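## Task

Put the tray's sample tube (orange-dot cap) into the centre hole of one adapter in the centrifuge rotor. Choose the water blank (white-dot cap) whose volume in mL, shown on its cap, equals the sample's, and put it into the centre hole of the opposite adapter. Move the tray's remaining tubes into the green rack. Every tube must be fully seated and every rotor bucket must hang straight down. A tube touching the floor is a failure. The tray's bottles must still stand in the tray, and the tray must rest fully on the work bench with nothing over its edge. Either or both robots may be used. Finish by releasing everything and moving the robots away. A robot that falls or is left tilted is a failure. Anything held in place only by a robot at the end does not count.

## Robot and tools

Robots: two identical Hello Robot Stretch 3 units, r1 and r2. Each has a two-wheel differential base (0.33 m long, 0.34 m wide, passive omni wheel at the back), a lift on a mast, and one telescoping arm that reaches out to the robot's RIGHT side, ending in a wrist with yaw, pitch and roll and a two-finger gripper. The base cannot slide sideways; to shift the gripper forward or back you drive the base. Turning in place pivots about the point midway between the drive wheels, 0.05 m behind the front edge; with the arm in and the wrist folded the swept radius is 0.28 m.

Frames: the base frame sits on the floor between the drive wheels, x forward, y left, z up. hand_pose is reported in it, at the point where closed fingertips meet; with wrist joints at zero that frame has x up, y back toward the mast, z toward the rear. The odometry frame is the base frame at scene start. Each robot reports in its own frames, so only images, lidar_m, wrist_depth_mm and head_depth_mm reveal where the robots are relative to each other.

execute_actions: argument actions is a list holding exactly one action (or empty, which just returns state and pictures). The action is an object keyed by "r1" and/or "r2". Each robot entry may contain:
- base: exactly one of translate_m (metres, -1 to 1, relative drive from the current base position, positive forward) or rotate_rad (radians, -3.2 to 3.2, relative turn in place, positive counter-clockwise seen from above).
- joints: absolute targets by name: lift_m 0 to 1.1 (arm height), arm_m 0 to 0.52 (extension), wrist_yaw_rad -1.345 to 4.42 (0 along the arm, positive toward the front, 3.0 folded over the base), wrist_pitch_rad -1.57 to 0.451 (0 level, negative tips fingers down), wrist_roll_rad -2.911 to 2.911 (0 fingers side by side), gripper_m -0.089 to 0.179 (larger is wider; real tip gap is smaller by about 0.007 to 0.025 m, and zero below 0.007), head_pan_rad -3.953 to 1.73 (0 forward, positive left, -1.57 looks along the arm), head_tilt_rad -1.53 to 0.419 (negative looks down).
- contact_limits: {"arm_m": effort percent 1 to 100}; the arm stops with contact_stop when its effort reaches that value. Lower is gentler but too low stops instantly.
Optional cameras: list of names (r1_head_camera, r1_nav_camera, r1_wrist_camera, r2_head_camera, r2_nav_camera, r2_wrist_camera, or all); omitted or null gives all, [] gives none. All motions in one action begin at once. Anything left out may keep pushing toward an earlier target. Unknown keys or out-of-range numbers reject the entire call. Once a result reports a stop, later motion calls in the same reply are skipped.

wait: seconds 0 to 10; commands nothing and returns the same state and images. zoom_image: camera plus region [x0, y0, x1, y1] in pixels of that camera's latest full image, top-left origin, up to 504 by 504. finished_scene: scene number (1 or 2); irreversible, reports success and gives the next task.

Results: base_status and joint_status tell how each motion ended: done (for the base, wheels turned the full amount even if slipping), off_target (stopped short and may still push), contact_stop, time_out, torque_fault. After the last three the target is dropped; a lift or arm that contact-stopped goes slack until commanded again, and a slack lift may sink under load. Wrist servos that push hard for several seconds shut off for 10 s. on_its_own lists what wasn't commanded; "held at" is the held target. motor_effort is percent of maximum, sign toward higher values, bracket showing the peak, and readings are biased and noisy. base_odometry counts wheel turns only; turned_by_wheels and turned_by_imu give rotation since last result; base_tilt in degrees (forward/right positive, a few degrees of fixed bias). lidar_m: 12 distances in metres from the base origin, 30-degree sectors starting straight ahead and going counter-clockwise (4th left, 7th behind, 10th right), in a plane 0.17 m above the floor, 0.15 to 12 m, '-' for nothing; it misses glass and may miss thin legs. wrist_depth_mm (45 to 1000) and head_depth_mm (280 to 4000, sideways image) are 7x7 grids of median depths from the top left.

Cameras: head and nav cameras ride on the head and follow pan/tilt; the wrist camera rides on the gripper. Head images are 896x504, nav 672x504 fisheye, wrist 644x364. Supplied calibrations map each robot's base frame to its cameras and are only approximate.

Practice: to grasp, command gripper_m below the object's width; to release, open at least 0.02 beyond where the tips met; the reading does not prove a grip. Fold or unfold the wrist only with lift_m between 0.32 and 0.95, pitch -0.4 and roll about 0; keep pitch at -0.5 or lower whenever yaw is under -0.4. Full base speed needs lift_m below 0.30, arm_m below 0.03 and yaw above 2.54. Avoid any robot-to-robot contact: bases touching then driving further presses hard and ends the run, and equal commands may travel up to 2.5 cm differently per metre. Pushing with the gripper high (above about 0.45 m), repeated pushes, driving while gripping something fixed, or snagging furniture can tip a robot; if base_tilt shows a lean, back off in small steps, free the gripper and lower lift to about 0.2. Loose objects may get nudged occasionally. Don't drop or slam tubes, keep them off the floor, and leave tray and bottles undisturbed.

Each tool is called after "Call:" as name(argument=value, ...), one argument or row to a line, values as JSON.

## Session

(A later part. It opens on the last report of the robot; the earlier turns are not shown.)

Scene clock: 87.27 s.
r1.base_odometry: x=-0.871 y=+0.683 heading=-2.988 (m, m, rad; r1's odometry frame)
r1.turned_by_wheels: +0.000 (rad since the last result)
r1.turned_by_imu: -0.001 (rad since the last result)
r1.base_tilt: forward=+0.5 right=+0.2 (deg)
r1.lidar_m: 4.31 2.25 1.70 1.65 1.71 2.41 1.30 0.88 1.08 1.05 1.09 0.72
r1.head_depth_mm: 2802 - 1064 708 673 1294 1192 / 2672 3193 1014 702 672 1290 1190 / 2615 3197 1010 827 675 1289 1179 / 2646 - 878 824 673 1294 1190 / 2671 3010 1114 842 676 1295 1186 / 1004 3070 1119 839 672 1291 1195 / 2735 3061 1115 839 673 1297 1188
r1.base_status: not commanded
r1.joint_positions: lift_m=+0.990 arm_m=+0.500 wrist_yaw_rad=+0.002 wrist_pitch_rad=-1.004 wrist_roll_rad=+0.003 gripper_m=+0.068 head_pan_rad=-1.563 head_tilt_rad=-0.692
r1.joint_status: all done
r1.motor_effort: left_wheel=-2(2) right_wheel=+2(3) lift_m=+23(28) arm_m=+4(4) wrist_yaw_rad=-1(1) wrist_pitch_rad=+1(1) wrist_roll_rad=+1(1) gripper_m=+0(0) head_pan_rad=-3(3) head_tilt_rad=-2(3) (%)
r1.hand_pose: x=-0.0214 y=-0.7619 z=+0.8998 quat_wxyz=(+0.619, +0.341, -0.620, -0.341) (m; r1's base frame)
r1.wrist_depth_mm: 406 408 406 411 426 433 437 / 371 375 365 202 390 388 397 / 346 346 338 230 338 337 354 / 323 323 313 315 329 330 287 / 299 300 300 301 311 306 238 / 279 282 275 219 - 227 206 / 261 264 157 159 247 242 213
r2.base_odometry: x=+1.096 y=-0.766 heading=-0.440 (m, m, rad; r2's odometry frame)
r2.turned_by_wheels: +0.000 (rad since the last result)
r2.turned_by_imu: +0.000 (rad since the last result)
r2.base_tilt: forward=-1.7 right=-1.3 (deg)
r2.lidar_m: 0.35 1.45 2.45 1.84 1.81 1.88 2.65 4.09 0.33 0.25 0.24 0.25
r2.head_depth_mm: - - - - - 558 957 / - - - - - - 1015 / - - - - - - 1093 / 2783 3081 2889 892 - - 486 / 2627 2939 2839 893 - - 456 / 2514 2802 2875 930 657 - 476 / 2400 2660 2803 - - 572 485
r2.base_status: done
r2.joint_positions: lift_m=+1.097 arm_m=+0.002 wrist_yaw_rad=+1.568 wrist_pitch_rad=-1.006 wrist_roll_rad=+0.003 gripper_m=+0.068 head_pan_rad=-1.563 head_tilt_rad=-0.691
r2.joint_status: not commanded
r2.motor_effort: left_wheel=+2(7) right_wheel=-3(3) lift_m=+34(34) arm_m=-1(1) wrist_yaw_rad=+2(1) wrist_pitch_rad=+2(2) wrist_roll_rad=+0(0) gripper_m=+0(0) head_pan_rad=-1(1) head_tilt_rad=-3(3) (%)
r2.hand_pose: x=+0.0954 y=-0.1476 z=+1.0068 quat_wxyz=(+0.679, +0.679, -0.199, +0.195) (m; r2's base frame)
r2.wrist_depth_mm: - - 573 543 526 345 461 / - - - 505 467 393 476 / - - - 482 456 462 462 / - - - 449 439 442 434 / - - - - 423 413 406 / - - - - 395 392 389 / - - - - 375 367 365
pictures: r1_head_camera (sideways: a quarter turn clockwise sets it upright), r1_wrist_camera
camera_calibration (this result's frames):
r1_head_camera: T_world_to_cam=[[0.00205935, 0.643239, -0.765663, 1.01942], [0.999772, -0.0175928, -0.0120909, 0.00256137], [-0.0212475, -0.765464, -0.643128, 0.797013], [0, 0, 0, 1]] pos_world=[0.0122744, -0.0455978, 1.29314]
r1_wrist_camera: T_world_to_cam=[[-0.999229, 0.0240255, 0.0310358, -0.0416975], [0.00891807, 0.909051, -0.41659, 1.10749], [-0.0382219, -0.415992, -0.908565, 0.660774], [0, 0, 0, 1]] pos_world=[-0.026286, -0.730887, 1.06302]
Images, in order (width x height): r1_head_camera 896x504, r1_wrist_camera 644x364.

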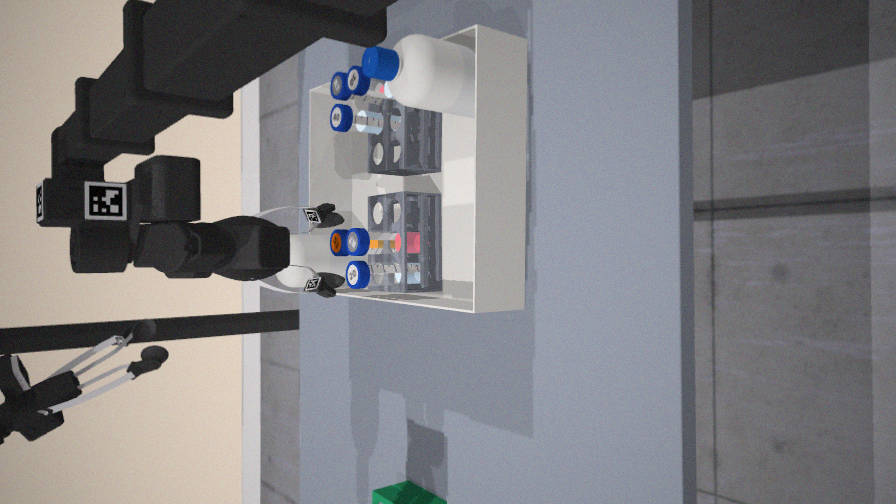

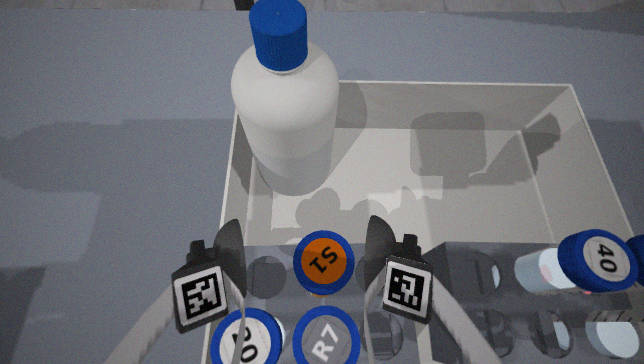

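Call:
execute_actions(
  actions=[
    {"r1":{"base":{"translate_m":-0.011},"joints":{"arm_m":0.505,"gripper_m":0.06}},"r2":{"base":{"rotate_rad":0.5}}},
  ],
  cameras=[],
)

Call:
execute_actions(
  actions=[
    {"r1":{"joints":{"lift_m":0.95}}},
  ],
  cameras=["r1_wrist_camera","r2_head_camera","r2_wrist_camera"],
)

Scene clock: 93.20 s.
r1.base_odometry: x=-0.861 y=+0.685 heading=-2.988 (m, m, rad; r1's odometry frame)
r1.turned_by_wheels: +0.000 (rad since the last result)
r1.turned_by_imu: -0.001 (rad since the last result)
r1.base_tilt: forward=+0.5 right=+0.2 (deg)
r1.lidar_m: 4.33 2.25 1.70 1.65 1.72 2.40 1.30 0.87 1.08 1.05 1.10 0.73
r1.head_depth_mm: 2731 - 1064 784 671 1299 1182 / 2678 3157 1013 686 671 1304 1185 / 2654 3158 1020 837 672 1294 1189 / 2689 - 887 825 675 1291 1185 / 2676 3087 1110 809 674 1291 1193 / 2690 2976 1115 838 672 1298 1193 / 2735 3017 1120 839 675 1298 1191
r1.base_status: done
r1.joint_positions: lift_m=+0.990 arm_m=+0.505 wrist_yaw_rad=+0.002 wrist_pitch_rad=-1.004 wrist_roll_rad=+0.003 gripper_m=+0.060 head_pan_rad=-1.563 head_tilt_rad=-0.692
r1.joint_status: all done
r1.motor_effort: left_wheel=-2(6) right_wheel=+2(7) lift_m=+23(23) arm_m=+3(4) wrist_yaw_rad=-1(2) wrist_pitch_rad=+1(1) wrist_roll_rad=+0(0) gripper_m=+0(43) head_pan_rad=-3(3) head_tilt_rad=-2(2) (%)
r1.hand_pose: x=-0.0214 y=-0.7669 z=+0.8998 quat_wxyz=(+0.619, +0.341, -0.620, -0.341) (m; r1's base frame)
r1.wrist_depth_mm: 409 406 395 416 428 432 433 / 369 374 196 284 392 393 397 / 341 350 229 309 346 328 361 / 319 320 292 317 327 325 288 / 297 299 297 303 306 310 248 / 278 282 269 170 248 223 175 / 264 264 157 158 246 236 212
r2.base_odometry: x=+1.096 y=-0.766 heading=+0.060 (m, m, rad; r2's odometry frame)
r2.turned_by_wheels: +0.500 (rad since the last result)
r2.turned_by_imu: +0.504 (rad since the last result)
r2.base_tilt: forward=-1.7 right=-1.4 (deg)
r2.lidar_m: 0.96 2.50 1.85 1.79 1.87 2.59 4.09 0.33 0.25 0.24 0.25 0.35
r2.head_depth_mm: - - - - - 534 477 / - - - - - - 476 / - - - - - - 476 / 2475 2776 2859 895 - - 475 / 2432 2758 2723 829 - - 456 / 1108 608 1015 864 562 - 476 / 1076 2717 2879 - - 573 485
r2.base_status: done
r2.joint_positions: lift_m=+1.097 arm_m=+0.002 wrist_yaw_rad=+1.568 wrist_pitch_rad=-1.006 wrist_roll_rad=+0.003 gripper_m=+0.068 head_pan_rad=-1.563 head_tilt_rad=-0.691
r2.joint_status: not commanded
r2.motor_effort: left_wheel=-2(5) right_wheel=+3(6) lift_m=+34(34) arm_m=-1(1) wrist_yaw_rad=+1(0) wrist_pitch_rad=+2(2) wrist_roll_rad=+1(0) gripper_m=+1(1) head_pan_rad=-2(2) head_tilt_rad=-4(3) (%)
r2.hand_pose: x=+0.0954 y=-0.1476 z=+1.0068 quat_wxyz=(+0.679, +0.679, -0.198, +0.195) (m; r2's base frame)
r2.wrist_depth_mm: - - - - 543 534 530 / - - - - 504 481 483 / - - - - 466 453 460 / - - - - 442 437 428 / - - - - 427 408 331 / - - - - 403 392 382 / - - - - 377 373 366
pictures: none
No camera images: the call's "cameras" was empty. Leave "cameras" out to get every camera's image.

Scene clock: 94.37 s.
r1.base_odometry: x=-0.861 y=+0.685 heading=-2.988 (m, m, rad; r1's odometry frame)
r1.turned_by_wheels: +0.000 (rad since the last result)
r1.turned_by_imu: +0.000 (rad since the last result)
r1.base_tilt: forward=+0.6 right=+0.3 (deg)
r1.lidar_m: 4.31 2.25 1.70 1.65 1.73 2.40 1.30 0.87 1.08 1.05 1.09 0.73
r1.head_depth_mm: 2735 3007 - 703 672 1289 1189 / 2744 - 863 690 673 1296 1184 / 2695 3272 1011 835 674 1290 1184 / 2720 - 871 826 672 1291 1195 / 2697 3102 1114 810 673 1296 1191 / 2582 2996 1117 840 673 1299 1191 / 2726 3085 1107 840 673 1297 1185
r1.base_status: not commanded
r1.joint_positions: lift_m=+0.950 arm_m=+0.505 wrist_yaw_rad=+0.002 wrist_pitch_rad=-1.004 wrist_roll_rad=+0.003 gripper_m=+0.060 head_pan_rad=-1.563 head_tilt_rad=-0.692
r1.joint_status: all done
r1.motor_effort: left_wheel=-2(1) right_wheel=+2(2) lift_m=+23(24) arm_m=+2(3) wrist_yaw_rad=-1(2) wrist_pitch_rad=+1(1) wrist_roll_rad=+0(1) gripper_m=+1(0) head_pan_rad=-3(3) head_tilt_rad=-3(3) (%)
r1.hand_pose: x=-0.0214 y=-0.7669 z=+0.8598 quat_wxyz=(+0.619, +0.341, -0.620, -0.341) (m; r1's base frame)
r1.wrist_depth_mm: 353 356 155 176 367 374 372 / 319 327 162 187 270 272 272 / 296 299 217 252 308 308 262 / 276 278 255 276 283 285 248 / 258 260 219 139 267 266 202 / 241 244 183 133 222 192 171 / 228 228 123 122 219 203 185
r2.base_odometry: x=+1.096 y=-0.766 heading=+0.060 (m, m, rad; r2's odometry frame)
r2.turned_by_wheels: +0.000 (rad since the last result)
r2.turned_by_imu: +0.000 (rad since the last result)
r2.base_tilt: forward=-1.7 right=-1.3 (deg)
r2.lidar_m: 0.97 2.51 1.85 1.79 1.87 2.59 4.09 0.33 0.25 0.24 0.25 0.35
r2.head_depth_mm: - - - - - 535 476 / - - - - - - 476 / - - - - - - 476 / 2471 2789 2862 897 - - 477 / 1253 2746 2728 800 - - 456 / 1138 631 642 860 562 - 475 / 2420 602 2857 - - 572 486
r2.base_status: not commanded
r2.joint_positions: lift_m=+1.097 arm_m=+0.002 wrist_yaw_rad=+1.568 wrist_pitch_rad=-1.006 wrist_roll_rad=+0.003 gripper_m=+0.068 head_pan_rad=-1.563 head_tilt_rad=-0.691
r2.joint_status: not commanded
r2.motor_effort: left_wheel=-3(2) right_wheel=+2(3) lift_m=+34(33) arm_m=-1(1) wrist_yaw_rad=+0(2) wrist_pitch_rad=+2(2) wrist_roll_rad=+0(0) gripper_m=+0(1) head_pan_rad=-1(1) head_tilt_rad=-3(4) (%)
r2.hand_pose: x=+0.0954 y=-0.1476 z=+1.0068 quat_wxyz=(+0.679, +0.679, -0.198, +0.195) (m; r2's base frame)
r2.wrist_depth_mm: - - - - 546 536 523 / - - - - 501 483 473 / - - - - 472 452 457 / - - - - 444 427 427 / - - - - 430 411 330 / - - - - 400 391 377 / - - - - 378 369 365
pictures: r1_wrist_camera, r2_head_camera (sideways: a quarter turn clockwise sets it upright), r2_wrist_camera
camera_calibration (this result's frames):
r1_wrist_camera: T_world_to_cam=[[-0.999229, 0.0240282, 0.0310352, -0.0403335], [0.00892089, 0.909052, -0.416587, 1.09538], [-0.0382225, -0.41599, -0.908566, 0.622353], [0, 0, 0, 1]] pos_world=[-0.0262863, -0.735893, 1.02302]
r2_head_camera: T_world_to_cam=[[-0.00738395, 0.600595, -0.799519, 1.05643], [0.999817, 0.018553, 0.00470314, -0.00988103], [0.0176582, -0.799338, -0.600622, 0.736939], [0, 0, 0, 1]] pos_world=[0.00466683, -0.0452382, 1.2873]
r2_wrist_camera: T_world_to_cam=[[-0.00795286, -0.998853, -0.0472249, -0.0933254], [-0.927906, 0.0249747, -0.371977, 0.500866], [0.37273, 0.040862, -0.92704, 1.07373], [0, 0, 0, 1]] pos_world=[0.0638022, -0.149602, 1.1773]
Images, in order (width x height): r1_wrist_camera 644x364, r2_head_camera 896x504, r2_wrist_camera 644x364.

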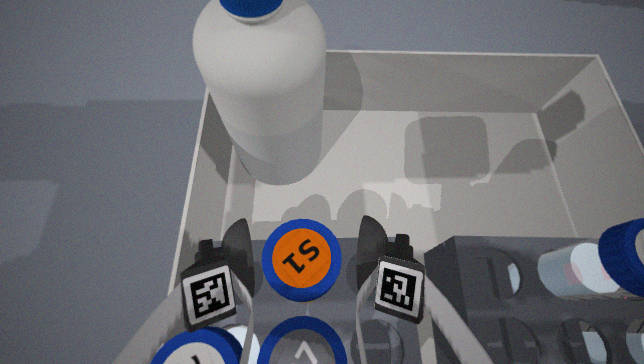

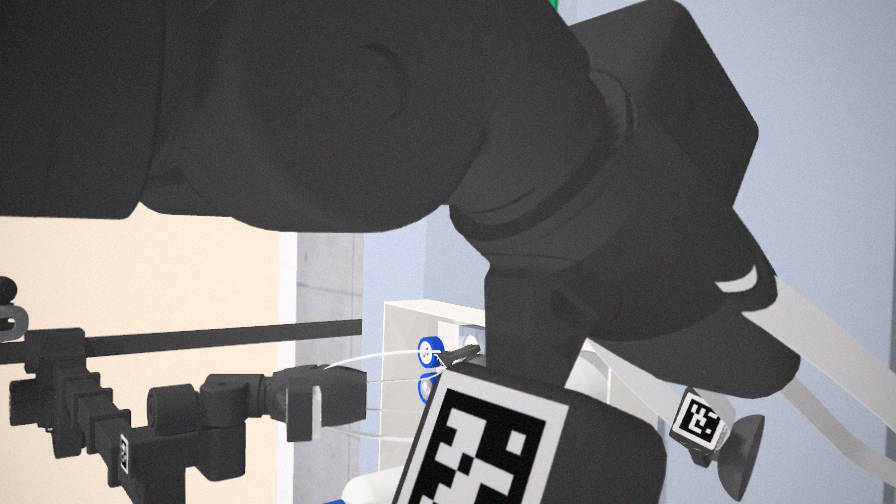

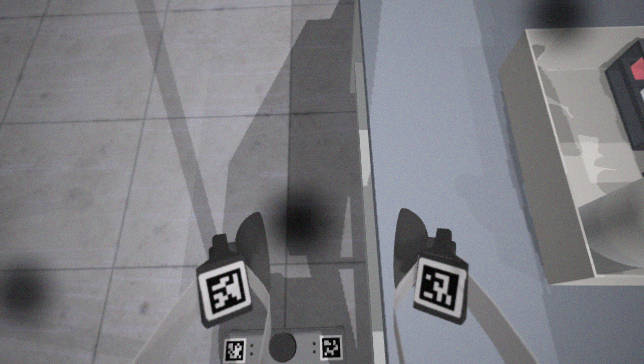

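Call:
execute_actions(
  actions=[
    {"r1":{"joints":{"gripper_m":0.0,"arm_m":0.503}}},
  ],
  cameras=["r1_wrist_camera"],
)

Call:
execute_actions(
  actions=[
    {"r1":{"joints":{"lift_m":1.1}}},
  ],
  cameras=["r1_head_camera","r1_wrist_camera"],
)

Call:
zoom_image(
  camera="r1_head_camera",
  region=[180,40,480,330],
)

Scene clock: 101.07 s.
r1.base_odometry: x=-0.861 y=+0.685 heading=-2.988 (m, m, rad; r1's odometry frame)
r1.turned_by_wheels: +0.000 (rad since the last result)
r1.turned_by_imu: -0.001 (rad since the last result)
r1.base_tilt: forward=+0.6 right=+0.2 (deg)
r1.lidar_m: 4.32 2.25 1.70 1.65 1.72 2.40 1.30 0.87 1.08 1.04 1.10 0.73
r1.head_depth_mm: 2713 3014 - 701 671 1287 1187 / 2712 - 862 685 673 1302 1184 / 2691 3262 1014 832 673 1289 1190 / 2735 - 860 824 673 1295 1198 / 2655 3105 1113 812 673 1291 1190 / 2621 3004 1112 839 673 1297 1191 / 2736 3021 1117 839 671 1290 1185
r1.base_status: not commanded
r1.joint_positions: lift_m=+0.950 arm_m=+0.503 wrist_yaw_rad=+0.002 wrist_pitch_rad=-1.004 wrist_roll_rad=+0.003 gripper_m=+0.001 head_pan_rad=-1.563 head_tilt_rad=-0.692
r1.joint_status: all done
r1.motor_effort: left_wheel=-2(2) right_wheel=+2(3) lift_m=+23(23) arm_m=-4(4) wrist_yaw_rad=-2(1) wrist_pitch_rad=+1(1) wrist_roll_rad=+0(0) gripper_m=-12(87) head_pan_rad=-3(3) head_tilt_rad=-2(3) (%)
r1.hand_pose: x=-0.0214 y=-0.7655 z=+0.8598 quat_wxyz=(+0.619, +0.340, -0.620, -0.341) (m; r1's base frame)
r1.wrist_depth_mm: 348 353 155 176 367 372 376 / 323 324 163 191 273 275 273 / 298 299 217 295 306 307 260 / 278 277 259 278 283 286 247 / 257 258 219 135 263 266 183 / 242 242 - 128 221 191 178 / 227 228 121 122 202 184 185
r2.base_odometry: x=+1.096 y=-0.766 heading=+0.060 (m, m, rad; r2's odometry frame)
r2.turned_by_wheels: +0.000 (rad since the last result)
r2.turned_by_imu: +0.001 (rad since the last result)
r2.base_tilt: forward=-1.6 right=-1.3 (deg)
r2.lidar_m: 0.96 2.50 1.85 1.79 1.87 2.58 4.09 0.33 0.25 0.24 0.25 0.35
r2.head_depth_mm: - - - - - 534 477 / - - - - - - 477 / - - - - - - 477 / 2480 2769 2841 895 - - 476 / 1250 2740 2733 828 - - 456 / 1138 631 646 863 560 - 476 / 2417 602 2869 - - 573 485
r2.base_status: not commanded
r2.joint_positions: lift_m=+1.097 arm_m=+0.002 wrist_yaw_rad=+1.568 wrist_pitch_rad=-1.006 wrist_roll_rad=+0.003 gripper_m=+0.068 head_pan_rad=-1.563 head_tilt_rad=-0.691
r2.joint_status: not commanded
r2.motor_effort: left_wheel=-2(2) right_wheel=+4(2) lift_m=+34(34) arm_m=-1(1) wrist_yaw_rad=+1(1) wrist_pitch_rad=+2(2) wrist_roll_rad=+0(0) gripper_m=+0(0) head_pan_rad=-2(2) head_tilt_rad=-3(5) (%)
r2.hand_pose: x=+0.0954 y=-0.1476 z=+1.0068 quat_wxyz=(+0.679, +0.679, -0.198, +0.195) (m; r2's base frame)
r2.wrist_depth_mm: - - - - 538 541 528 / - - - - 514 484 477 / - - - - 476 455 461 / - - - - 441 436 427 / - - - - 427 414 331 / - - - - 402 386 377 / - - - - 374 372 368
pictures: r1_wrist_camera
camera_calibration (this result's frames):
r1_wrist_camera: T_world_to_cam=[[-0.99923, 0.0240251, 0.0310354, -0.0403701], [0.00891764, 0.909048, -0.416596, 1.09408], [-0.0382215, -0.415998, -0.908562, 0.622939], [0, 0, 0, 1]] pos_world=[-0.026286, -0.734459, 1.02302]
Images, in order (width x height): r1_wrist_camera 644x364.

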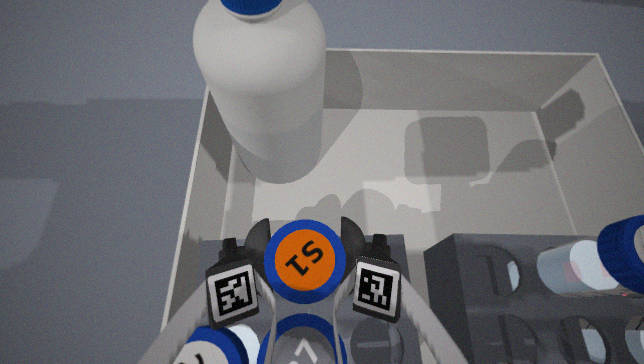

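Scene clock: 103.27 s.
r1.base_odometry: x=-0.861 y=+0.685 heading=-2.988 (m, m, rad; r1's odometry frame)
r1.turned_by_wheels: +0.000 (rad since the last result)
r1.turned_by_imu: +0.000 (rad since the last result)
r1.base_tilt: forward=+0.5 right=+0.3 (deg)
r1.lidar_m: 4.33 2.25 1.70 1.65 1.72 2.40 1.30 0.87 1.08 1.05 1.09 0.73
r1.head_depth_mm: 2753 3104 1112 787 673 1298 1190 / 2720 3097 1012 688 673 1295 1193 / 2771 3083 1014 833 671 1294 1193 / - 3063 914 821 673 1290 1187 / 2676 3111 1117 809 673 1291 1191 / 2670 3050 1117 843 672 1289 1188 / 2722 3058 1112 841 673 1304 1182
r1.base_status: not commanded
r1.joint_positions: lift_m=+1.100 arm_m=+0.503 wrist_yaw_rad=+0.002 wrist_pitch_rad=-1.005 wrist_roll_rad=+0.003 gripper_m=+0.001 head_pan_rad=-1.563 head_tilt_rad=-0.692
r1.joint_status: all done
r1.motor_effort: left_wheel=-2(2) right_wheel=+3(3) lift_m=+34(36) arm_m=-3(4) wrist_yaw_rad=-2(1) wrist_pitch_rad=+2(2) wrist_roll_rad=+0(0) gripper_m=-11(12) head_pan_rad=-3(4) head_tilt_rad=-3(2) (%)
r1.hand_pose: x=-0.0214 y=-0.7652 z=+1.0092 quat_wxyz=(+0.619, +0.341, -0.620, -0.341) (m; r1's base frame)
r1.wrist_depth_mm: - - - - - - - / 513 516 519 522 530 534 539 / 467 471 477 481 485 499 501 / 437 435 440 420 443 444 455 / 408 412 413 134 417 415 431 / 380 382 - 127 334 278 404 / 355 361 317 304 356 308 375
r2.base_odometry: x=+1.096 y=-0.766 heading=+0.060 (m, m, rad; r2's odometry frame)
r2.turned_by_wheels: +0.000 (rad since the last result)
r2.turned_by_imu: +0.000 (rad since the last result)
r2.base_tilt: forward=-1.7 right=-1.3 (deg)
r2.lidar_m: 0.96 2.50 1.84 1.79 1.87 2.59 4.09 0.33 0.25 0.24 0.25 0.35
r2.head_depth_mm: - - - - - 535 477 / - - - - - - 477 / - - - - - - 475 / 2484 2798 2859 895 - - 476 / 2437 2726 2718 830 - - 457 / 556 566 2726 772 561 - 475 / 516 2770 2853 - - 572 485
r2.base_status: not commanded
r2.joint_positions: lift_m=+1.097 arm_m=+0.002 wrist_yaw_rad=+1.568 wrist_pitch_rad=-1.006 wrist_roll_rad=+0.003 gripper_m=+0.068 head_pan_rad=-1.563 head_tilt_rad=-0.691
r2.joint_status: not commanded
r2.motor_effort: left_wheel=-2(2) right_wheel=+3(3) lift_m=+33(34) arm_m=-1(2) wrist_yaw_rad=+1(0) wrist_pitch_rad=+2(2) wrist_roll_rad=+0(0) gripper_m=+1(0) head_pan_rad=-2(1) head_tilt_rad=-3(3) (%)
r2.hand_pose: x=+0.0954 y=-0.1476 z=+1.0068 quat_wxyz=(+0.679, +0.679, -0.198, +0.195) (m; r2's base frame)
r2.wrist_depth_mm: - - - - 538 526 530 / - - - - 507 485 482 / - - - - 465 461 452 / - - - - 439 426 427 / - - - - 423 409 332 / - - - - 403 390 377 / - - - - 378 368 368
pictures: r1_head_camera (sideways: a quarter turn clockwise sets it upright), r1_wrist_camera
camera_calibration (this result's frames):
r1_head_camera: T_world_to_cam=[[0.0020592, 0.643239, -0.765663, 1.01942], [0.999772, -0.0175926, -0.0120909, 0.00256137], [-0.0212473, -0.765463, -0.643128, 0.797013], [0, 0, 0, 1]] pos_world=[0.0122744, -0.0455977, 1.29314]
r1_wrist_camera: T_world_to_cam=[[-0.999229, 0.023988, 0.0310668, -0.0450739], [0.00891667, 0.909547, -0.415505, 1.15533], [-0.0382238, -0.414908, -0.90906, 0.760121], [0, 0, 0, 1]] pos_world=[-0.0262861, -0.734368, 1.17244]
Images, in order (width x height): r1_head_camera 896x504, r1_wrist_camera 644x364.

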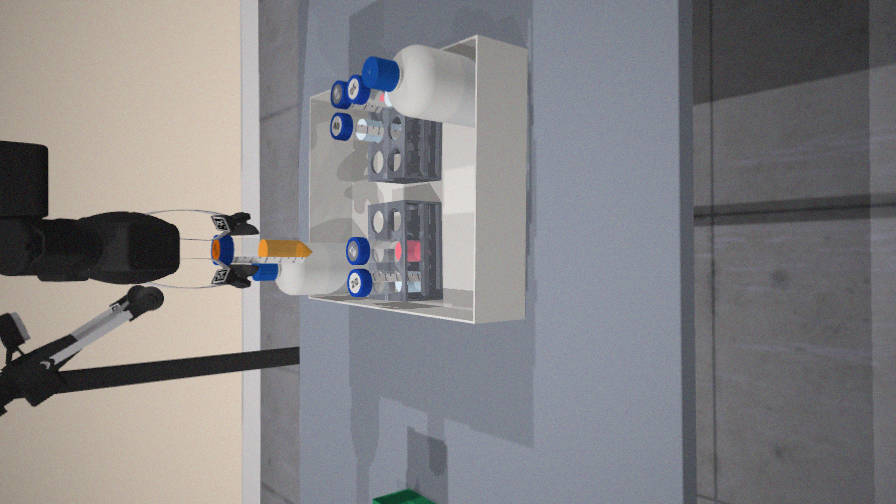

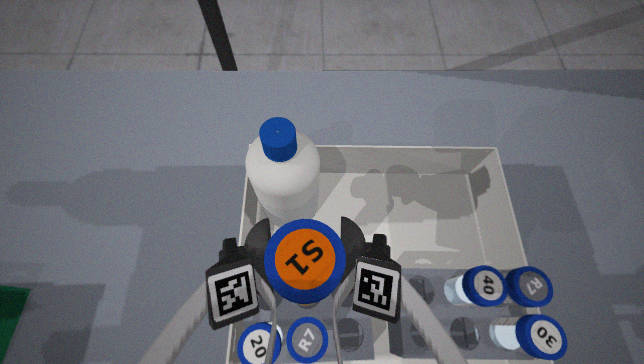

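Region (180, 40, 480, 330) of r1_head_camera's 896x504 image, scaled by 1.680, with more detail than that image has; it fills the top 487 rows of this view, and the rest is white.

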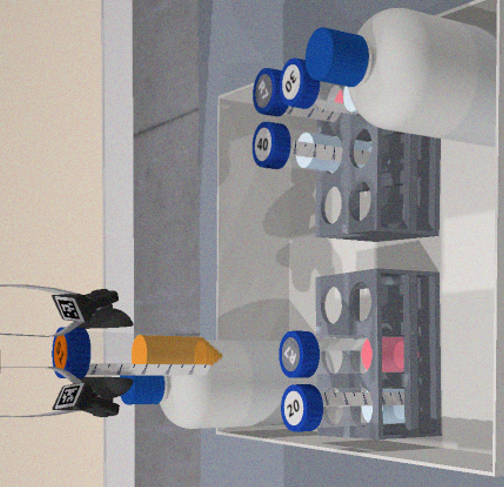

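Call:
execute_actions(
  actions=[
    {"r1":{"joints":{"arm_m":0.13}}},
  ],
  cameras=[],
)

Call:
execute_actions(
  actions=[
    {"r1":{"base":{"translate_m":-0.65},"joints":{"head_tilt_rad":-0.9}},"r2":{"base":{"translate_m":0.03},"joints":{"arm_m":0.485,"gripper_m":0.062}}},
  ],
  cameras=[],
)

Call:
execute_actions(
  actions=[
    {"r1":{"base":{"translate_m":-0.63}},"r2":{"joints":{"lift_m":1.0}}},
  ],
  cameras=["r1_head_camera","r1_wrist_camera","r2_head_camera","r2_wrist_camera"],
)

Scene clock: 117.23 s.
r1.base_odometry: x=-0.861 y=+0.685 heading=-2.988 (m, m, rad; r1's odometry frame)
r1.turned_by_wheels: +0.000 (rad since the last result)
r1.turned_by_imu: -0.001 (rad since the last result)
r1.base_tilt: forward=+0.6 right=+0.2 (deg)
r1.lidar_m: 4.33 2.25 1.70 1.65 1.72 2.40 1.29 0.87 1.07 1.05 1.10 0.73
r1.head_depth_mm: - - 1117 785 672 1288 1190 / - - 1016 687 672 1288 1188 / - - - 709 673 1296 1187 / 2764 - - 690 654 1298 1182 / 2678 3057 1119 813 671 1291 1184 / 2616 3025 1116 840 675 1294 1188 / 2743 3069 1114 839 674 1300 1193
r1.base_status: not commanded
r1.joint_positions: lift_m=+1.100 arm_m=+0.130 wrist_yaw_rad=+0.002 wrist_pitch_rad=-1.006 wrist_roll_rad=+0.003 gripper_m=+0.001 head_pan_rad=-1.563 head_tilt_rad=-0.692
r1.joint_status: all done
r1.motor_effort: left_wheel=-2(2) right_wheel=+2(2) lift_m=+34(33) arm_m=-4(4) wrist_yaw_rad=-1(1) wrist_pitch_rad=+2(2) wrist_roll_rad=+0(0) gripper_m=-12(11) head_pan_rad=-2(3) head_tilt_rad=-3(2) (%)
r1.hand_pose: x=-0.0214 y=-0.3920 z=+1.0091 quat_wxyz=(+0.619, +0.341, -0.620, -0.341) (m; r1's base frame)
r1.wrist_depth_mm: 514 558 564 493 472 591 594 / 488 523 516 505 465 535 542 / 469 483 482 481 393 491 493 / 438 440 444 437 432 461 461 / 408 413 412 135 424 423 429 / 378 384 - 128 398 401 401 / - - - - - - -
r2.base_odometry: x=+1.096 y=-0.766 heading=+0.060 (m, m, rad; r2's odometry frame)
r2.turned_by_wheels: +0.000 (rad since the last result)
r2.turned_by_imu: +0.002 (rad since the last result)
r2.base_tilt: forward=-1.7 right=-1.3 (deg)
r2.lidar_m: 0.96 2.50 1.85 1.79 1.86 2.58 4.09 0.34 0.25 0.24 0.25 0.35
r2.head_depth_mm: - - - - - 534 477 / - - - - - - 476 / - - - - - - 476 / 2480 2795 2879 895 - - 476 / 2411 2745 2587 830 - - 456 / 2397 2772 2863 863 561 - 476 / 2504 2804 2855 - - 573 485
r2.base_status: not commanded
r2.joint_positions: lift_m=+1.097 arm_m=+0.002 wrist_yaw_rad=+1.568 wrist_pitch_rad=-1.006 wrist_roll_rad=+0.003 gripper_m=+0.068 head_pan_rad=-1.563 head_tilt_rad=-0.691
r2.joint_status: not commanded
r2.motor_effort: left_wheel=-2(2) right_wheel=+3(3) lift_m=+34(34) arm_m=-1(1) wrist_yaw_rad=+1(1) wrist_pitch_rad=+2(2) wrist_roll_rad=+0(0) gripper_m=+1(0) head_pan_rad=-1(1) head_tilt_rad=-3(3) (%)
r2.hand_pose: x=+0.0954 y=-0.1476 z=+1.0068 quat_wxyz=(+0.679, +0.679, -0.198, +0.195) (m; r2's base frame)
r2.wrist_depth_mm: - - - - 534 534 519 / - - - - 498 488 471 / - - - - 473 458 452 / - - - - 442 435 421 / - - - - 425 414 332 / - - - - 403 389 376 / - - - - 380 368 365
pictures: none
No camera images: the call's "cameras" was empty. Leave "cameras" out to get every camera's image.

Scene clock: 124.97 s.
r1.base_odometry: x=-0.218 y=+0.784 heading=-2.988 (m, m, rad; r1's odometry frame)
r1.turned_by_wheels: +0.000 (rad since the last result)
r1.turned_by_imu: -0.003 (rad since the last result)
r1.base_tilt: forward=+0.5 right=+0.2 (deg)
r1.lidar_m: 4.96 2.28 1.72 1.66 1.74 2.42 3.81 0.48 0.39 1.03 1.08 1.33
r1.head_depth_mm: 2908 2568 1115 981 906 1008 1128 / 2960 2518 884 675 732 1246 1122 / - - 789 675 763 1201 1132 / - - 461 674 1357 1265 1135 / 2809 1009 808 670 1354 1253 1120 / 2869 1005 807 672 1346 1263 1121 / 2855 1000 804 671 1356 1255 1122
r1.base_status: done
r1.joint_positions: lift_m=+1.100 arm_m=+0.130 wrist_yaw_rad=+0.002 wrist_pitch_rad=-1.006 wrist_roll_rad=+0.003 gripper_m=+0.001 head_pan_rad=-1.563 head_tilt_rad=-0.889
r1.joint_status: all done
r1.motor_effort: left_wheel=-2(7) right_wheel=+3(4) lift_m=+34(35) arm_m=-4(4) wrist_yaw_rad=-1(2) wrist_pitch_rad=+2(2) wrist_roll_rad=+1(0) gripper_m=-12(11) head_pan_rad=-3(4) head_tilt_rad=-3(13) (%)
r1.hand_pose: x=-0.0214 y=-0.3920 z=+1.0091 quat_wxyz=(+0.619, +0.341, -0.620, -0.341) (m; r1's base frame)
r1.wrist_depth_mm: 531 562 576 567 - 649 548 / 505 514 516 529 778 666 519 / 470 474 474 483 503 653 456 / 435 437 445 448 459 659 450 / 406 408 413 135 428 630 450 / 381 382 - 128 400 598 474 / 370 368 372 - - - -
r2.base_odometry: x=+1.126 y=-0.764 heading=+0.060 (m, m, rad; r2's odometry frame)
r2.turned_by_wheels: +0.000 (rad since the last result)
r2.turned_by_imu: +0.001 (rad since the last result)
r2.base_tilt: forward=-1.7 right=-1.3 (deg)
r2.lidar_m: 0.95 2.50 1.85 1.79 1.87 2.58 4.11 0.33 0.25 0.24 0.25 0.35
r2.head_depth_mm: 2445 2748 2879 865 682 560 477 / 2475 2754 2886 860 682 560 477 / - 2826 2859 861 680 561 477 / 2464 2870 2866 860 680 561 477 / 2450 2809 2732 738 582 560 476 / 2517 2793 2838 856 555 559 475 / 2484 2820 2862 799 673 558 475
r2.base_status: done
r2.joint_positions: lift_m=+1.097 arm_m=+0.485 wrist_yaw_rad=+1.569 wrist_pitch_rad=-1.006 wrist_roll_rad=+0.003 gripper_m=+0.062 head_pan_rad=-1.563 head_tilt_rad=-0.691
r2.joint_status: all done
r2.motor_effort: left_wheel=-1(2) right_wheel=+2(5) lift_m=+34(34) arm_m=+4(7) wrist_yaw_rad=+0(0) wrist_pitch_rad=+2(2) wrist_roll_rad=+0(0) gripper_m=+0(34) head_pan_rad=-2(1) head_tilt_rad=-4(3) (%)
r2.hand_pose: x=+0.0954 y=-0.6300 z=+1.0068 quat_wxyz=(+0.679, +0.679, -0.198, +0.195) (m; r2's base frame)
r2.wrist_depth_mm: - 557 552 548 537 536 - / - 520 441 425 347 500 - / 508 480 476 430 411 461 - / 462 444 448 430 428 427 - / 439 364 424 407 416 404 412 / 402 276 - 347 - 392 381 / 389 375 379 370 374 366 365
pictures: none
No camera images: the call's "cameras" was empty. Leave "cameras" out to get every camera's image.

Scene clock: 132.43 s.
r1.base_odometry: x=+0.404 y=+0.881 heading=-2.988 (m, m, rad; r1's odometry frame)
r1.turned_by_wheels: +0.000 (rad since the last result)
r1.turned_by_imu: -0.003 (rad since the last result)
r1.base_tilt: forward=+0.6 right=+0.2 (deg)
r1.lidar_m: 1.94 2.33 1.73 1.68 1.75 2.43 3.20 0.46 0.34 0.33 0.35 0.60
r1.head_depth_mm: 826 901 813 617 669 889 1131 / 843 910 836 617 667 889 1130 / - - 792 616 667 884 1137 / - - 462 615 663 881 1139 / 821 913 822 617 662 882 1124 / 821 897 758 615 658 877 1123 / 2831 2505 2006 663 785 867 1125
r1.base_status: done
r1.joint_positions: lift_m=+1.100 arm_m=+0.130 wrist_yaw_rad=+0.002 wrist_pitch_rad=-1.006 wrist_roll_rad=+0.003 gripper_m=+0.001 head_pan_rad=-1.563 head_tilt_rad=-0.889
r1.joint_status: not commanded
r1.motor_effort: left_wheel=-2(7) right_wheel=+2(3) lift_m=+34(34) arm_m=-4(3) wrist_yaw_rad=-1(2) wrist_pitch_rad=+2(2) wrist_roll_rad=+1(0) gripper_m=-13(13) head_pan_rad=-3(3) head_tilt_rad=-2(3) (%)
r1.hand_pose: x=-0.0214 y=-0.3920 z=+1.0091 quat_wxyz=(+0.619, +0.341, -0.620, -0.341) (m; r1's base frame)
r1.wrist_depth_mm: 588 - 528 585 557 - - / 626 906 518 529 547 500 - / - - 504 492 506 464 - / - 408 462 462 462 402 - / - 370 371 135 373 377 - / - 350 - 127 362 370 - / - 720 569 567 582 - -
r2.base_odometry: x=+1.126 y=-0.764 heading=+0.060 (m, m, rad; r2's odometry frame)
r2.turned_by_wheels: +0.000 (rad since the last result)
r2.turned_by_imu: +0.002 (rad since the last result)
r2.base_tilt: forward=-1.7 right=-1.4 (deg)
r2.lidar_m: 0.95 2.50 1.85 1.79 1.87 2.58 4.11 0.34 0.25 0.24 0.25 0.35
r2.head_depth_mm: 2411 - 2824 860 681 561 477 / 2433 2802 2863 863 679 560 476 / 2407 2870 2801 861 679 562 477 / 2468 2735 2660 859 680 560 476 / 2498 2759 3015 728 582 560 476 / 2495 2811 2873 854 556 559 476 / 2497 2812 2864 798 674 558 474
r2.base_status: not commanded
r2.joint_positions: lift_m=+1.000 arm_m=+0.485 wrist_yaw_rad=+1.569 wrist_pitch_rad=-1.006 wrist_roll_rad=+0.003 gripper_m=+0.062 head_pan_rad=-1.563 head_tilt_rad=-0.691
r2.joint_status: all done
r2.motor_effort: left_wheel=-2(2) right_wheel=+3(3) lift_m=+18(29) arm_m=+5(4) wrist_yaw_rad=+0(0) wrist_pitch_rad=+2(2) wrist_roll_rad=+0(0) gripper_m=+0(0) head_pan_rad=-2(1) head_tilt_rad=-2(5) (%)
r2.hand_pose: x=+0.0954 y=-0.6300 z=+0.9097 quat_wxyz=(+0.679, +0.679, -0.198, +0.195) (m; r2's base frame)
r2.wrist_depth_mm: 438 361 343 344 286 396 413 / 401 390 381 350 340 368 374 / 322 366 357 344 358 346 349 / 307 344 317 312 335 328 332 / 192 308 320 262 319 302 308 / 200 268 - 241 - 269 294 / 291 290 291 288 285 276 278
pictures: r1_head_camera (sideways: a quarter turn clockwise sets it upright), r1_wrist_camera, r2_head_camera (sideways: a quarter turn clockwise sets it upright), r2_wrist_camera
camera_calibration (this result's frames):
r1_head_camera: T_world_to_cam=[[0.00102872, 0.780638, -0.624983, 0.836093], [0.99975, -0.0147609, -0.0167916, 0.00867762], [-0.0223334, -0.624809, -0.780458, 0.975625], [0, 0, 0, 1]] pos_world=[0.0122535, -0.0429783, 1.28412]
r1_wrist_camera: T_world_to_cam=[[-0.999229, 0.0239643, 0.0310875, -0.0540537], [0.00891697, 0.909878, -0.41478, 0.815259], [-0.0382257, -0.414183, -0.909391, 0.915493], [0, 0, 0, 1]] pos_world=[-0.0262863, -0.361309, 1.17237]
r2_head_camera: T_world_to_cam=[[-0.00731363, 0.600659, -0.799472, 1.05636], [0.999819, 0.0184348, 0.004704, -0.00988217], [0.0175636, -0.799292, -0.600685, 0.737022], [0, 0, 0, 1]] pos_world=[0.00466149, -0.0452369, 1.2873]
r2_wrist_camera: T_world_to_cam=[[-0.00741509, -0.998857, -0.0472249, -0.57986], [-0.927919, 0.0244752, -0.371977, 0.476501], [0.372708, 0.0410626, -0.92704, 1.0036], [0, 0, 0, 1]] pos_world=[0.0638035, -0.63207, 1.08024]
Images, in order (width x height): r1_head_camera 896x504, r1_wrist_camera 644x364, r2_head_camera 896x504, r2_wrist_camera 644x364.

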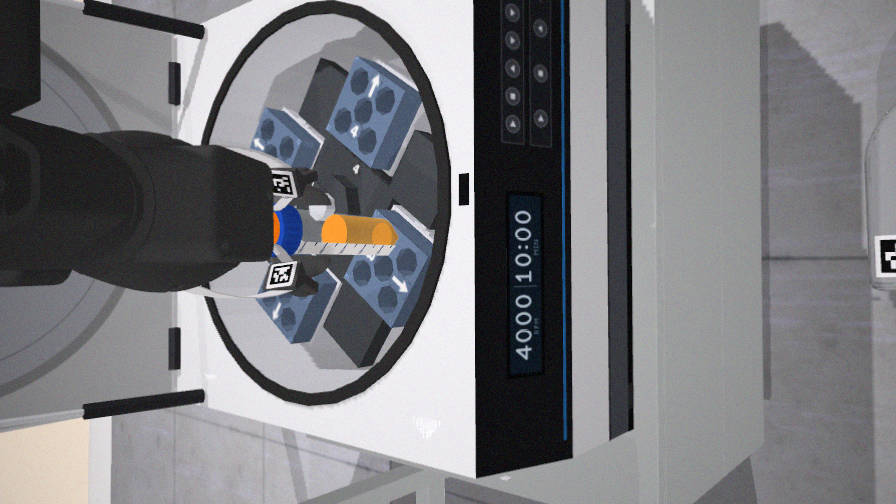

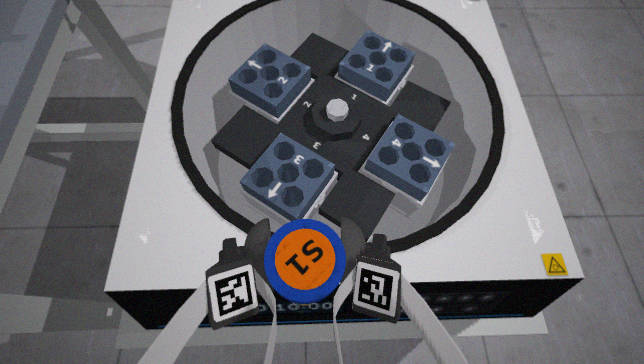

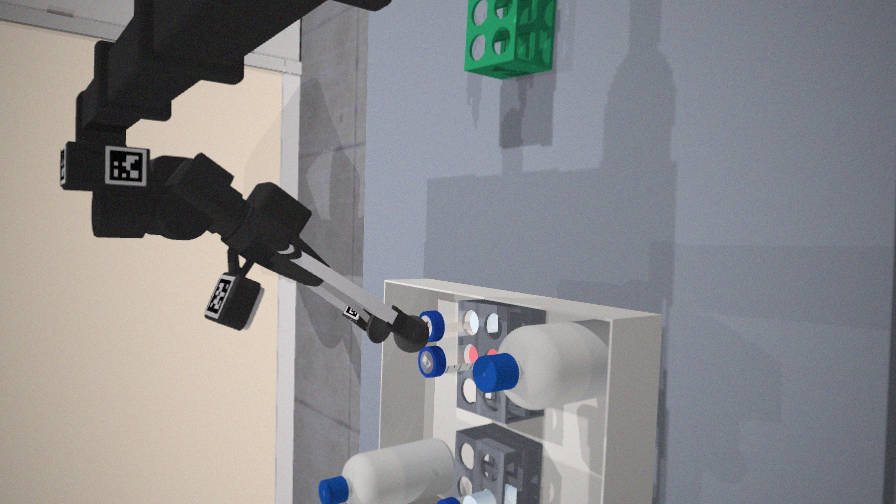

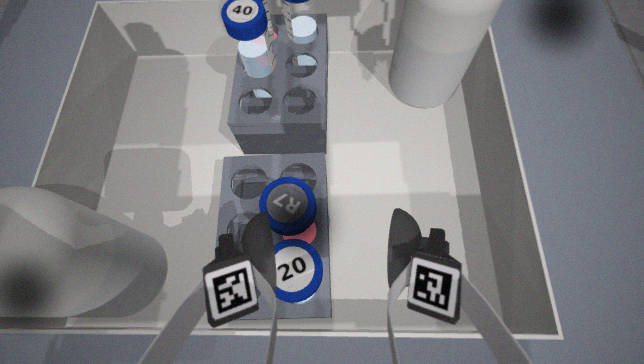

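Call:
execute_actions(
  actions=[
    {"r1":{"base":{"translate_m":-0.161},"joints":{"arm_m":0.325}},"r2":{"base":{"translate_m":-0.007},"joints":{"arm_m":0.461}}},
  ],
  cameras=[],
)

Call:
execute_actions(
  actions=[
    {"r1":{"joints":{"lift_m":0.985}},"r2":{"joints":{"lift_m":0.96}}},
  ],
  cameras=["r1_head_camera","r1_wrist_camera","r2_head_camera","r2_wrist_camera"],
)

Call:
zoom_image(
  camera="r1_head_camera",
  region=[270,160,470,330],
)

Scene clock: 151.33 s.
r1.base_odometry: x=+0.563 y=+0.905 heading=-2.988 (m, m, rad; r1's odometry frame)
r1.turned_by_wheels: +0.000 (rad since the last result)
r1.turned_by_imu: -0.001 (rad since the last result)
r1.base_tilt: forward=+0.5 right=+0.2 (deg)
r1.lidar_m: 2.10 2.33 1.73 1.68 1.75 2.44 3.03 3.17 0.34 0.33 0.34 0.48
r1.head_depth_mm: 2836 2526 2004 1682 875 1201 1127 / 2840 2542 1085 619 693 880 1125 / 834 894 823 615 658 878 1144 / 852 897 835 617 656 869 1140 / 820 918 804 611 654 866 1127 / 819 919 819 611 651 866 1116 / 815 887 834 615 649 860 1126
r1.base_status: done
r1.joint_positions: lift_m=+1.100 arm_m=+0.325 wrist_yaw_rad=+0.002 wrist_pitch_rad=-1.006 wrist_roll_rad=+0.003 gripper_m=+0.001 head_pan_rad=-1.563 head_tilt_rad=-0.889
r1.joint_status: all done
r1.motor_effort: left_wheel=-2(6) right_wheel=+2(3) lift_m=+34(34) arm_m=+3(4) wrist_yaw_rad=-1(0) wrist_pitch_rad=+2(2) wrist_roll_rad=+0(0) gripper_m=-12(13) head_pan_rad=-3(3) head_tilt_rad=-3(3) (%)
r1.hand_pose: x=-0.0214 y=-0.5864 z=+1.0091 quat_wxyz=(+0.619, +0.341, -0.620, -0.341) (m; r1's base frame)
r1.wrist_depth_mm: 439 439 444 446 468 - - / 454 459 468 469 484 - - / 422 467 511 478 448 - - / 401 438 454 478 417 - - / 405 424 415 134 387 - - / 395 397 - 128 352 - - / 366 357 379 445 330 - -
r2.base_odometry: x=+1.119 y=-0.765 heading=+0.060 (m, m, rad; r2's odometry frame)
r2.turned_by_wheels: +0.000 (rad since the last result)
r2.turned_by_imu: +0.001 (rad since the last result)
r2.base_tilt: forward=-1.6 right=-1.2 (deg)
r2.lidar_m: 0.95 2.50 1.86 1.79 1.86 2.59 4.10 0.34 0.25 0.24 0.25 0.35
r2.head_depth_mm: 2427 - 2759 864 681 562 477 / 2439 2810 2874 862 680 561 477 / 2399 - 2792 861 680 561 477 / 2504 2782 2650 858 680 559 476 / 2488 2742 2893 765 623 560 476 / 2470 2811 2870 853 553 560 475 / 2500 2810 2848 803 672 558 475
r2.base_status: done
r2.joint_positions: lift_m=+1.000 arm_m=+0.461 wrist_yaw_rad=+1.569 wrist_pitch_rad=-1.006 wrist_roll_rad=+0.003 gripper_m=+0.062 head_pan_rad=-1.563 head_tilt_rad=-0.691
r2.joint_status: all done
r2.motor_effort: left_wheel=-2(6) right_wheel=+1(5) lift_m=+19(18) arm_m=-6(12) wrist_yaw_rad=+0(0) wrist_pitch_rad=+2(2) wrist_roll_rad=+0(0) gripper_m=+0(0) head_pan_rad=-1(1) head_tilt_rad=-3(4) (%)
r2.hand_pose: x=+0.0954 y=-0.6067 z=+0.9097 quat_wxyz=(+0.679, +0.679, -0.198, +0.195) (m; r2's base frame)
r2.wrist_depth_mm: 440 373 378 333 351 291 405 / 404 369 392 318 373 328 374 / 376 360 365 305 358 343 352 / 202 343 342 273 337 325 329 / 183 225 327 257 318 307 310 / 186 251 - 242 - 295 294 / 297 295 291 290 284 285 278
pictures: none
No camera images: the call's "cameras" was empty. Leave "cameras" out to get every camera's image.

Scene clock: 153.20 s.
r1.base_odometry: x=+0.563 y=+0.905 heading=-2.988 (m, m, rad; r1's odometry frame)
r1.turned_by_wheels: +0.000 (rad since the last result)
r1.turned_by_imu: +0.000 (rad since the last result)
r1.base_tilt: forward=+0.5 right=+0.2 (deg)
r1.lidar_m: 2.10 2.33 1.73 1.68 1.75 2.44 3.03 3.18 0.34 0.33 0.34 0.47
r1.head_depth_mm: - 2441 2038 1685 875 1202 1125 / 2876 2526 1084 616 689 874 1129 / - 888 817 617 656 880 1141 / - - 760 616 656 872 1137 / 820 918 805 610 653 866 1125 / 818 914 822 610 651 864 1132 / 818 890 836 611 647 863 1127
r1.base_status: not commanded
r1.joint_positions: lift_m=+0.985 arm_m=+0.325 wrist_yaw_rad=+0.002 wrist_pitch_rad=-1.006 wrist_roll_rad=+0.003 gripper_m=+0.001 head_pan_rad=-1.563 head_tilt_rad=-0.889
r1.joint_status: all done
r1.motor_effort: left_wheel=-2(2) right_wheel=+2(3) lift_m=+24(30) arm_m=+3(3) wrist_yaw_rad=-1(2) wrist_pitch_rad=+2(2) wrist_roll_rad=+0(1) gripper_m=-12(12) head_pan_rad=-3(3) head_tilt_rad=-3(4) (%)
r1.hand_pose: x=-0.0214 y=-0.5864 z=+0.8946 quat_wxyz=(+0.619, +0.341, -0.620, -0.341) (m; r1's base frame)
r1.wrist_depth_mm: 337 353 369 351 352 - - / 341 395 405 368 323 - - / 339 339 353 370 305 - - / 330 328 335 341 321 - - / 312 308 298 135 313 - - / 289 290 - 127 243 247 - / 258 256 273 331 250 229 982
r2.base_odometry: x=+1.119 y=-0.765 heading=+0.060 (m, m, rad; r2's odometry frame)
r2.turned_by_wheels: +0.000 (rad since the last result)
r2.turned_by_imu: +0.000 (rad since the last result)
r2.base_tilt: forward=-1.8 right=-1.3 (deg)
r2.lidar_m: 0.95 2.50 1.85 1.79 1.86 2.59 4.11 0.34 0.25 0.24 0.25 0.35
r2.head_depth_mm: 2457 2658 - 864 681 561 476 / 2479 2800 2828 862 680 561 476 / 2455 - 2718 864 679 560 476 / 2471 2787 2721 859 678 561 476 / 2488 2797 2717 740 622 559 475 / 2503 2805 2866 851 554 559 475 / 2496 2826 2885 802 672 558 474
r2.base_status: not commanded
r2.joint_positions: lift_m=+0.960 arm_m=+0.461 wrist_yaw_rad=+1.569 wrist_pitch_rad=-1.006 wrist_roll_rad=+0.003 gripper_m=+0.062 head_pan_rad=-1.563 head_tilt_rad=-0.691
r2.joint_status: all done
r2.motor_effort: left_wheel=-2(2) right_wheel=+2(1) lift_m=+19(17) arm_m=-6(6) wrist_yaw_rad=+1(0) wrist_pitch_rad=+2(2) wrist_roll_rad=+0(0) gripper_m=+0(0) head_pan_rad=-1(1) head_tilt_rad=-3(3) (%)
r2.hand_pose: x=+0.0954 y=-0.6067 z=+0.8697 quat_wxyz=(+0.679, +0.679, -0.198, +0.195) (m; r2's base frame)
r2.wrist_depth_mm: 380 352 358 290 349 281 351 / 291 341 338 277 332 313 324 / 278 325 314 250 308 303 299 / 170 305 296 172 293 287 248 / 167 224 284 157 277 273 235 / 185 251 - 208 - 257 213 / 255 254 256 252 249 245 243
pictures: r1_head_camera (sideways: a quarter turn clockwise sets it upright), r1_wrist_camera, r2_head_camera (sideways: a quarter turn clockwise sets it upright), r2_wrist_camera
camera_calibration (this result's frames):
r1_head_camera: T_world_to_cam=[[0.00105665, 0.780895, -0.624662, 0.835675], [0.999749, -0.0147922, -0.0168008, 0.00868958], [-0.0223598, -0.624487, -0.780715, 0.975959], [0, 0, 0, 1]] pos_world=[0.0122518, -0.0429712, 1.28411]
r1_wrist_camera: T_world_to_cam=[[-0.999228, 0.0240014, 0.0310897, -0.045818], [0.00895327, 0.909914, -0.4147, 0.944599], [-0.0382423, -0.414101, -0.909427, 0.730868], [0, 0, 0, 1]] pos_world=[-0.0262898, -0.555751, 1.05782]
r2_head_camera: T_world_to_cam=[[-0.0073137, 0.600659, -0.799472, 1.05636], [0.999819, 0.0184349, 0.004704, -0.00988217], [0.0175637, -0.799292, -0.600685, 0.737022], [0, 0, 0, 1]] pos_world=[0.00466149, -0.0452369, 1.2873]
r2_wrist_camera: T_world_to_cam=[[-0.00741207, -0.998857, -0.0472248, -0.558461], [-0.927922, 0.024472, -0.371969, 0.461037], [0.3727, 0.0410639, -0.927043, 0.965559], [0, 0, 0, 1]] pos_world=[0.063803, -0.608754, 1.04023]
Images, in order (width x height): r1_head_camera 896x504, r1_wrist_camera 644x364, r2_head_camera 896x504, r2_wrist_camera 644x364.

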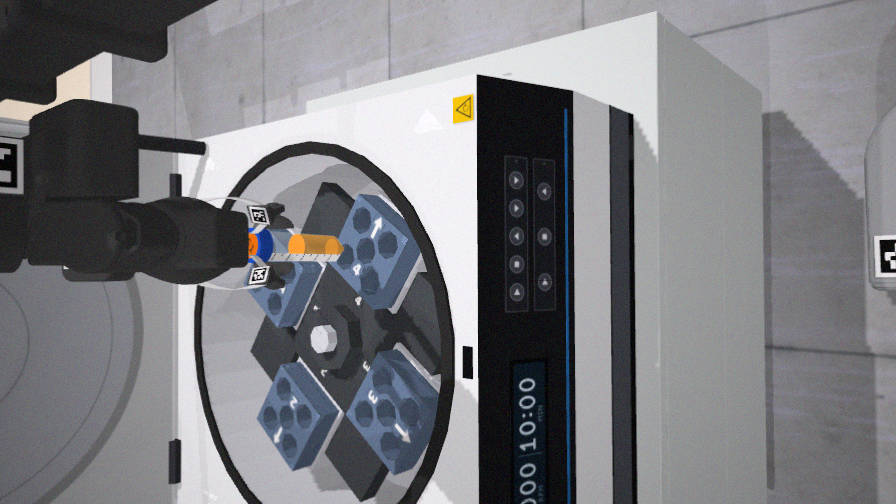

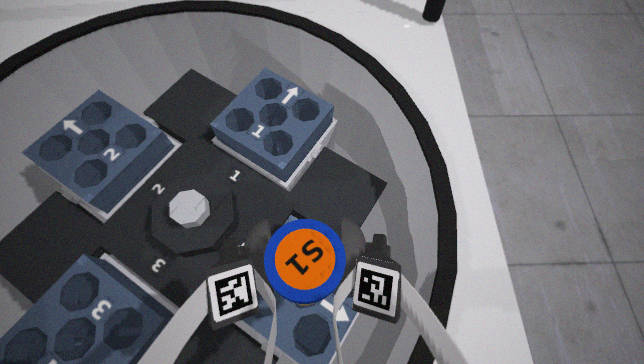

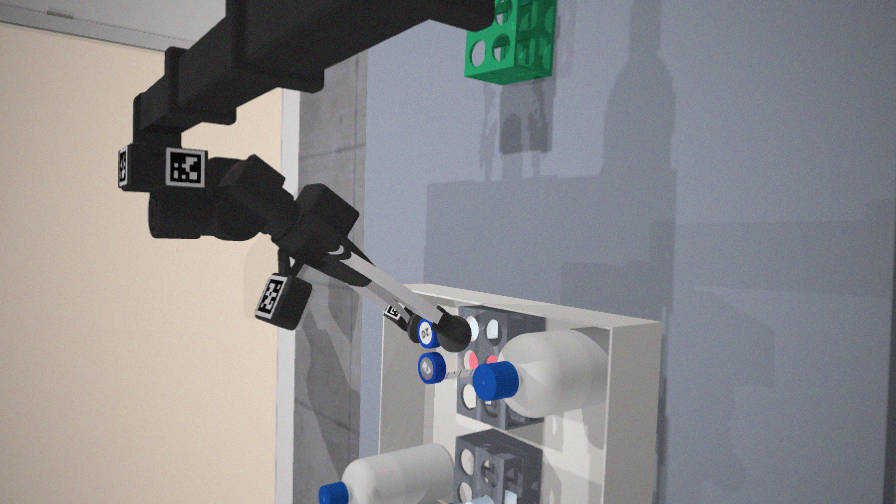

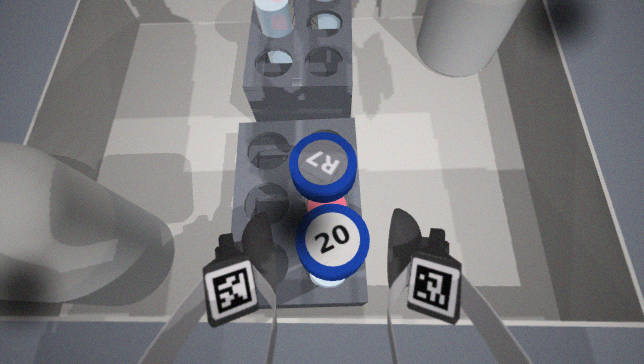

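Region (270, 160, 470, 330) of r1_head_camera's 896x504 image, scaled by 2.520, with more detail than that image has; it fills the top 428 rows of this view, and the rest is white.

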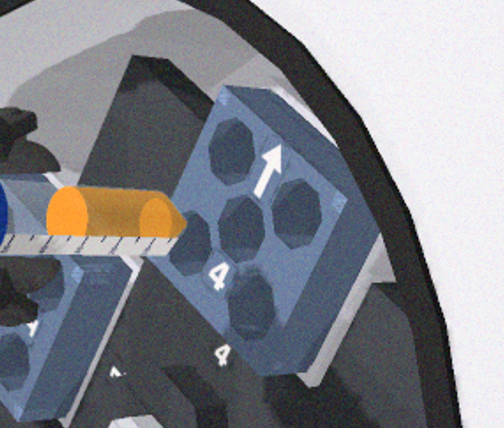

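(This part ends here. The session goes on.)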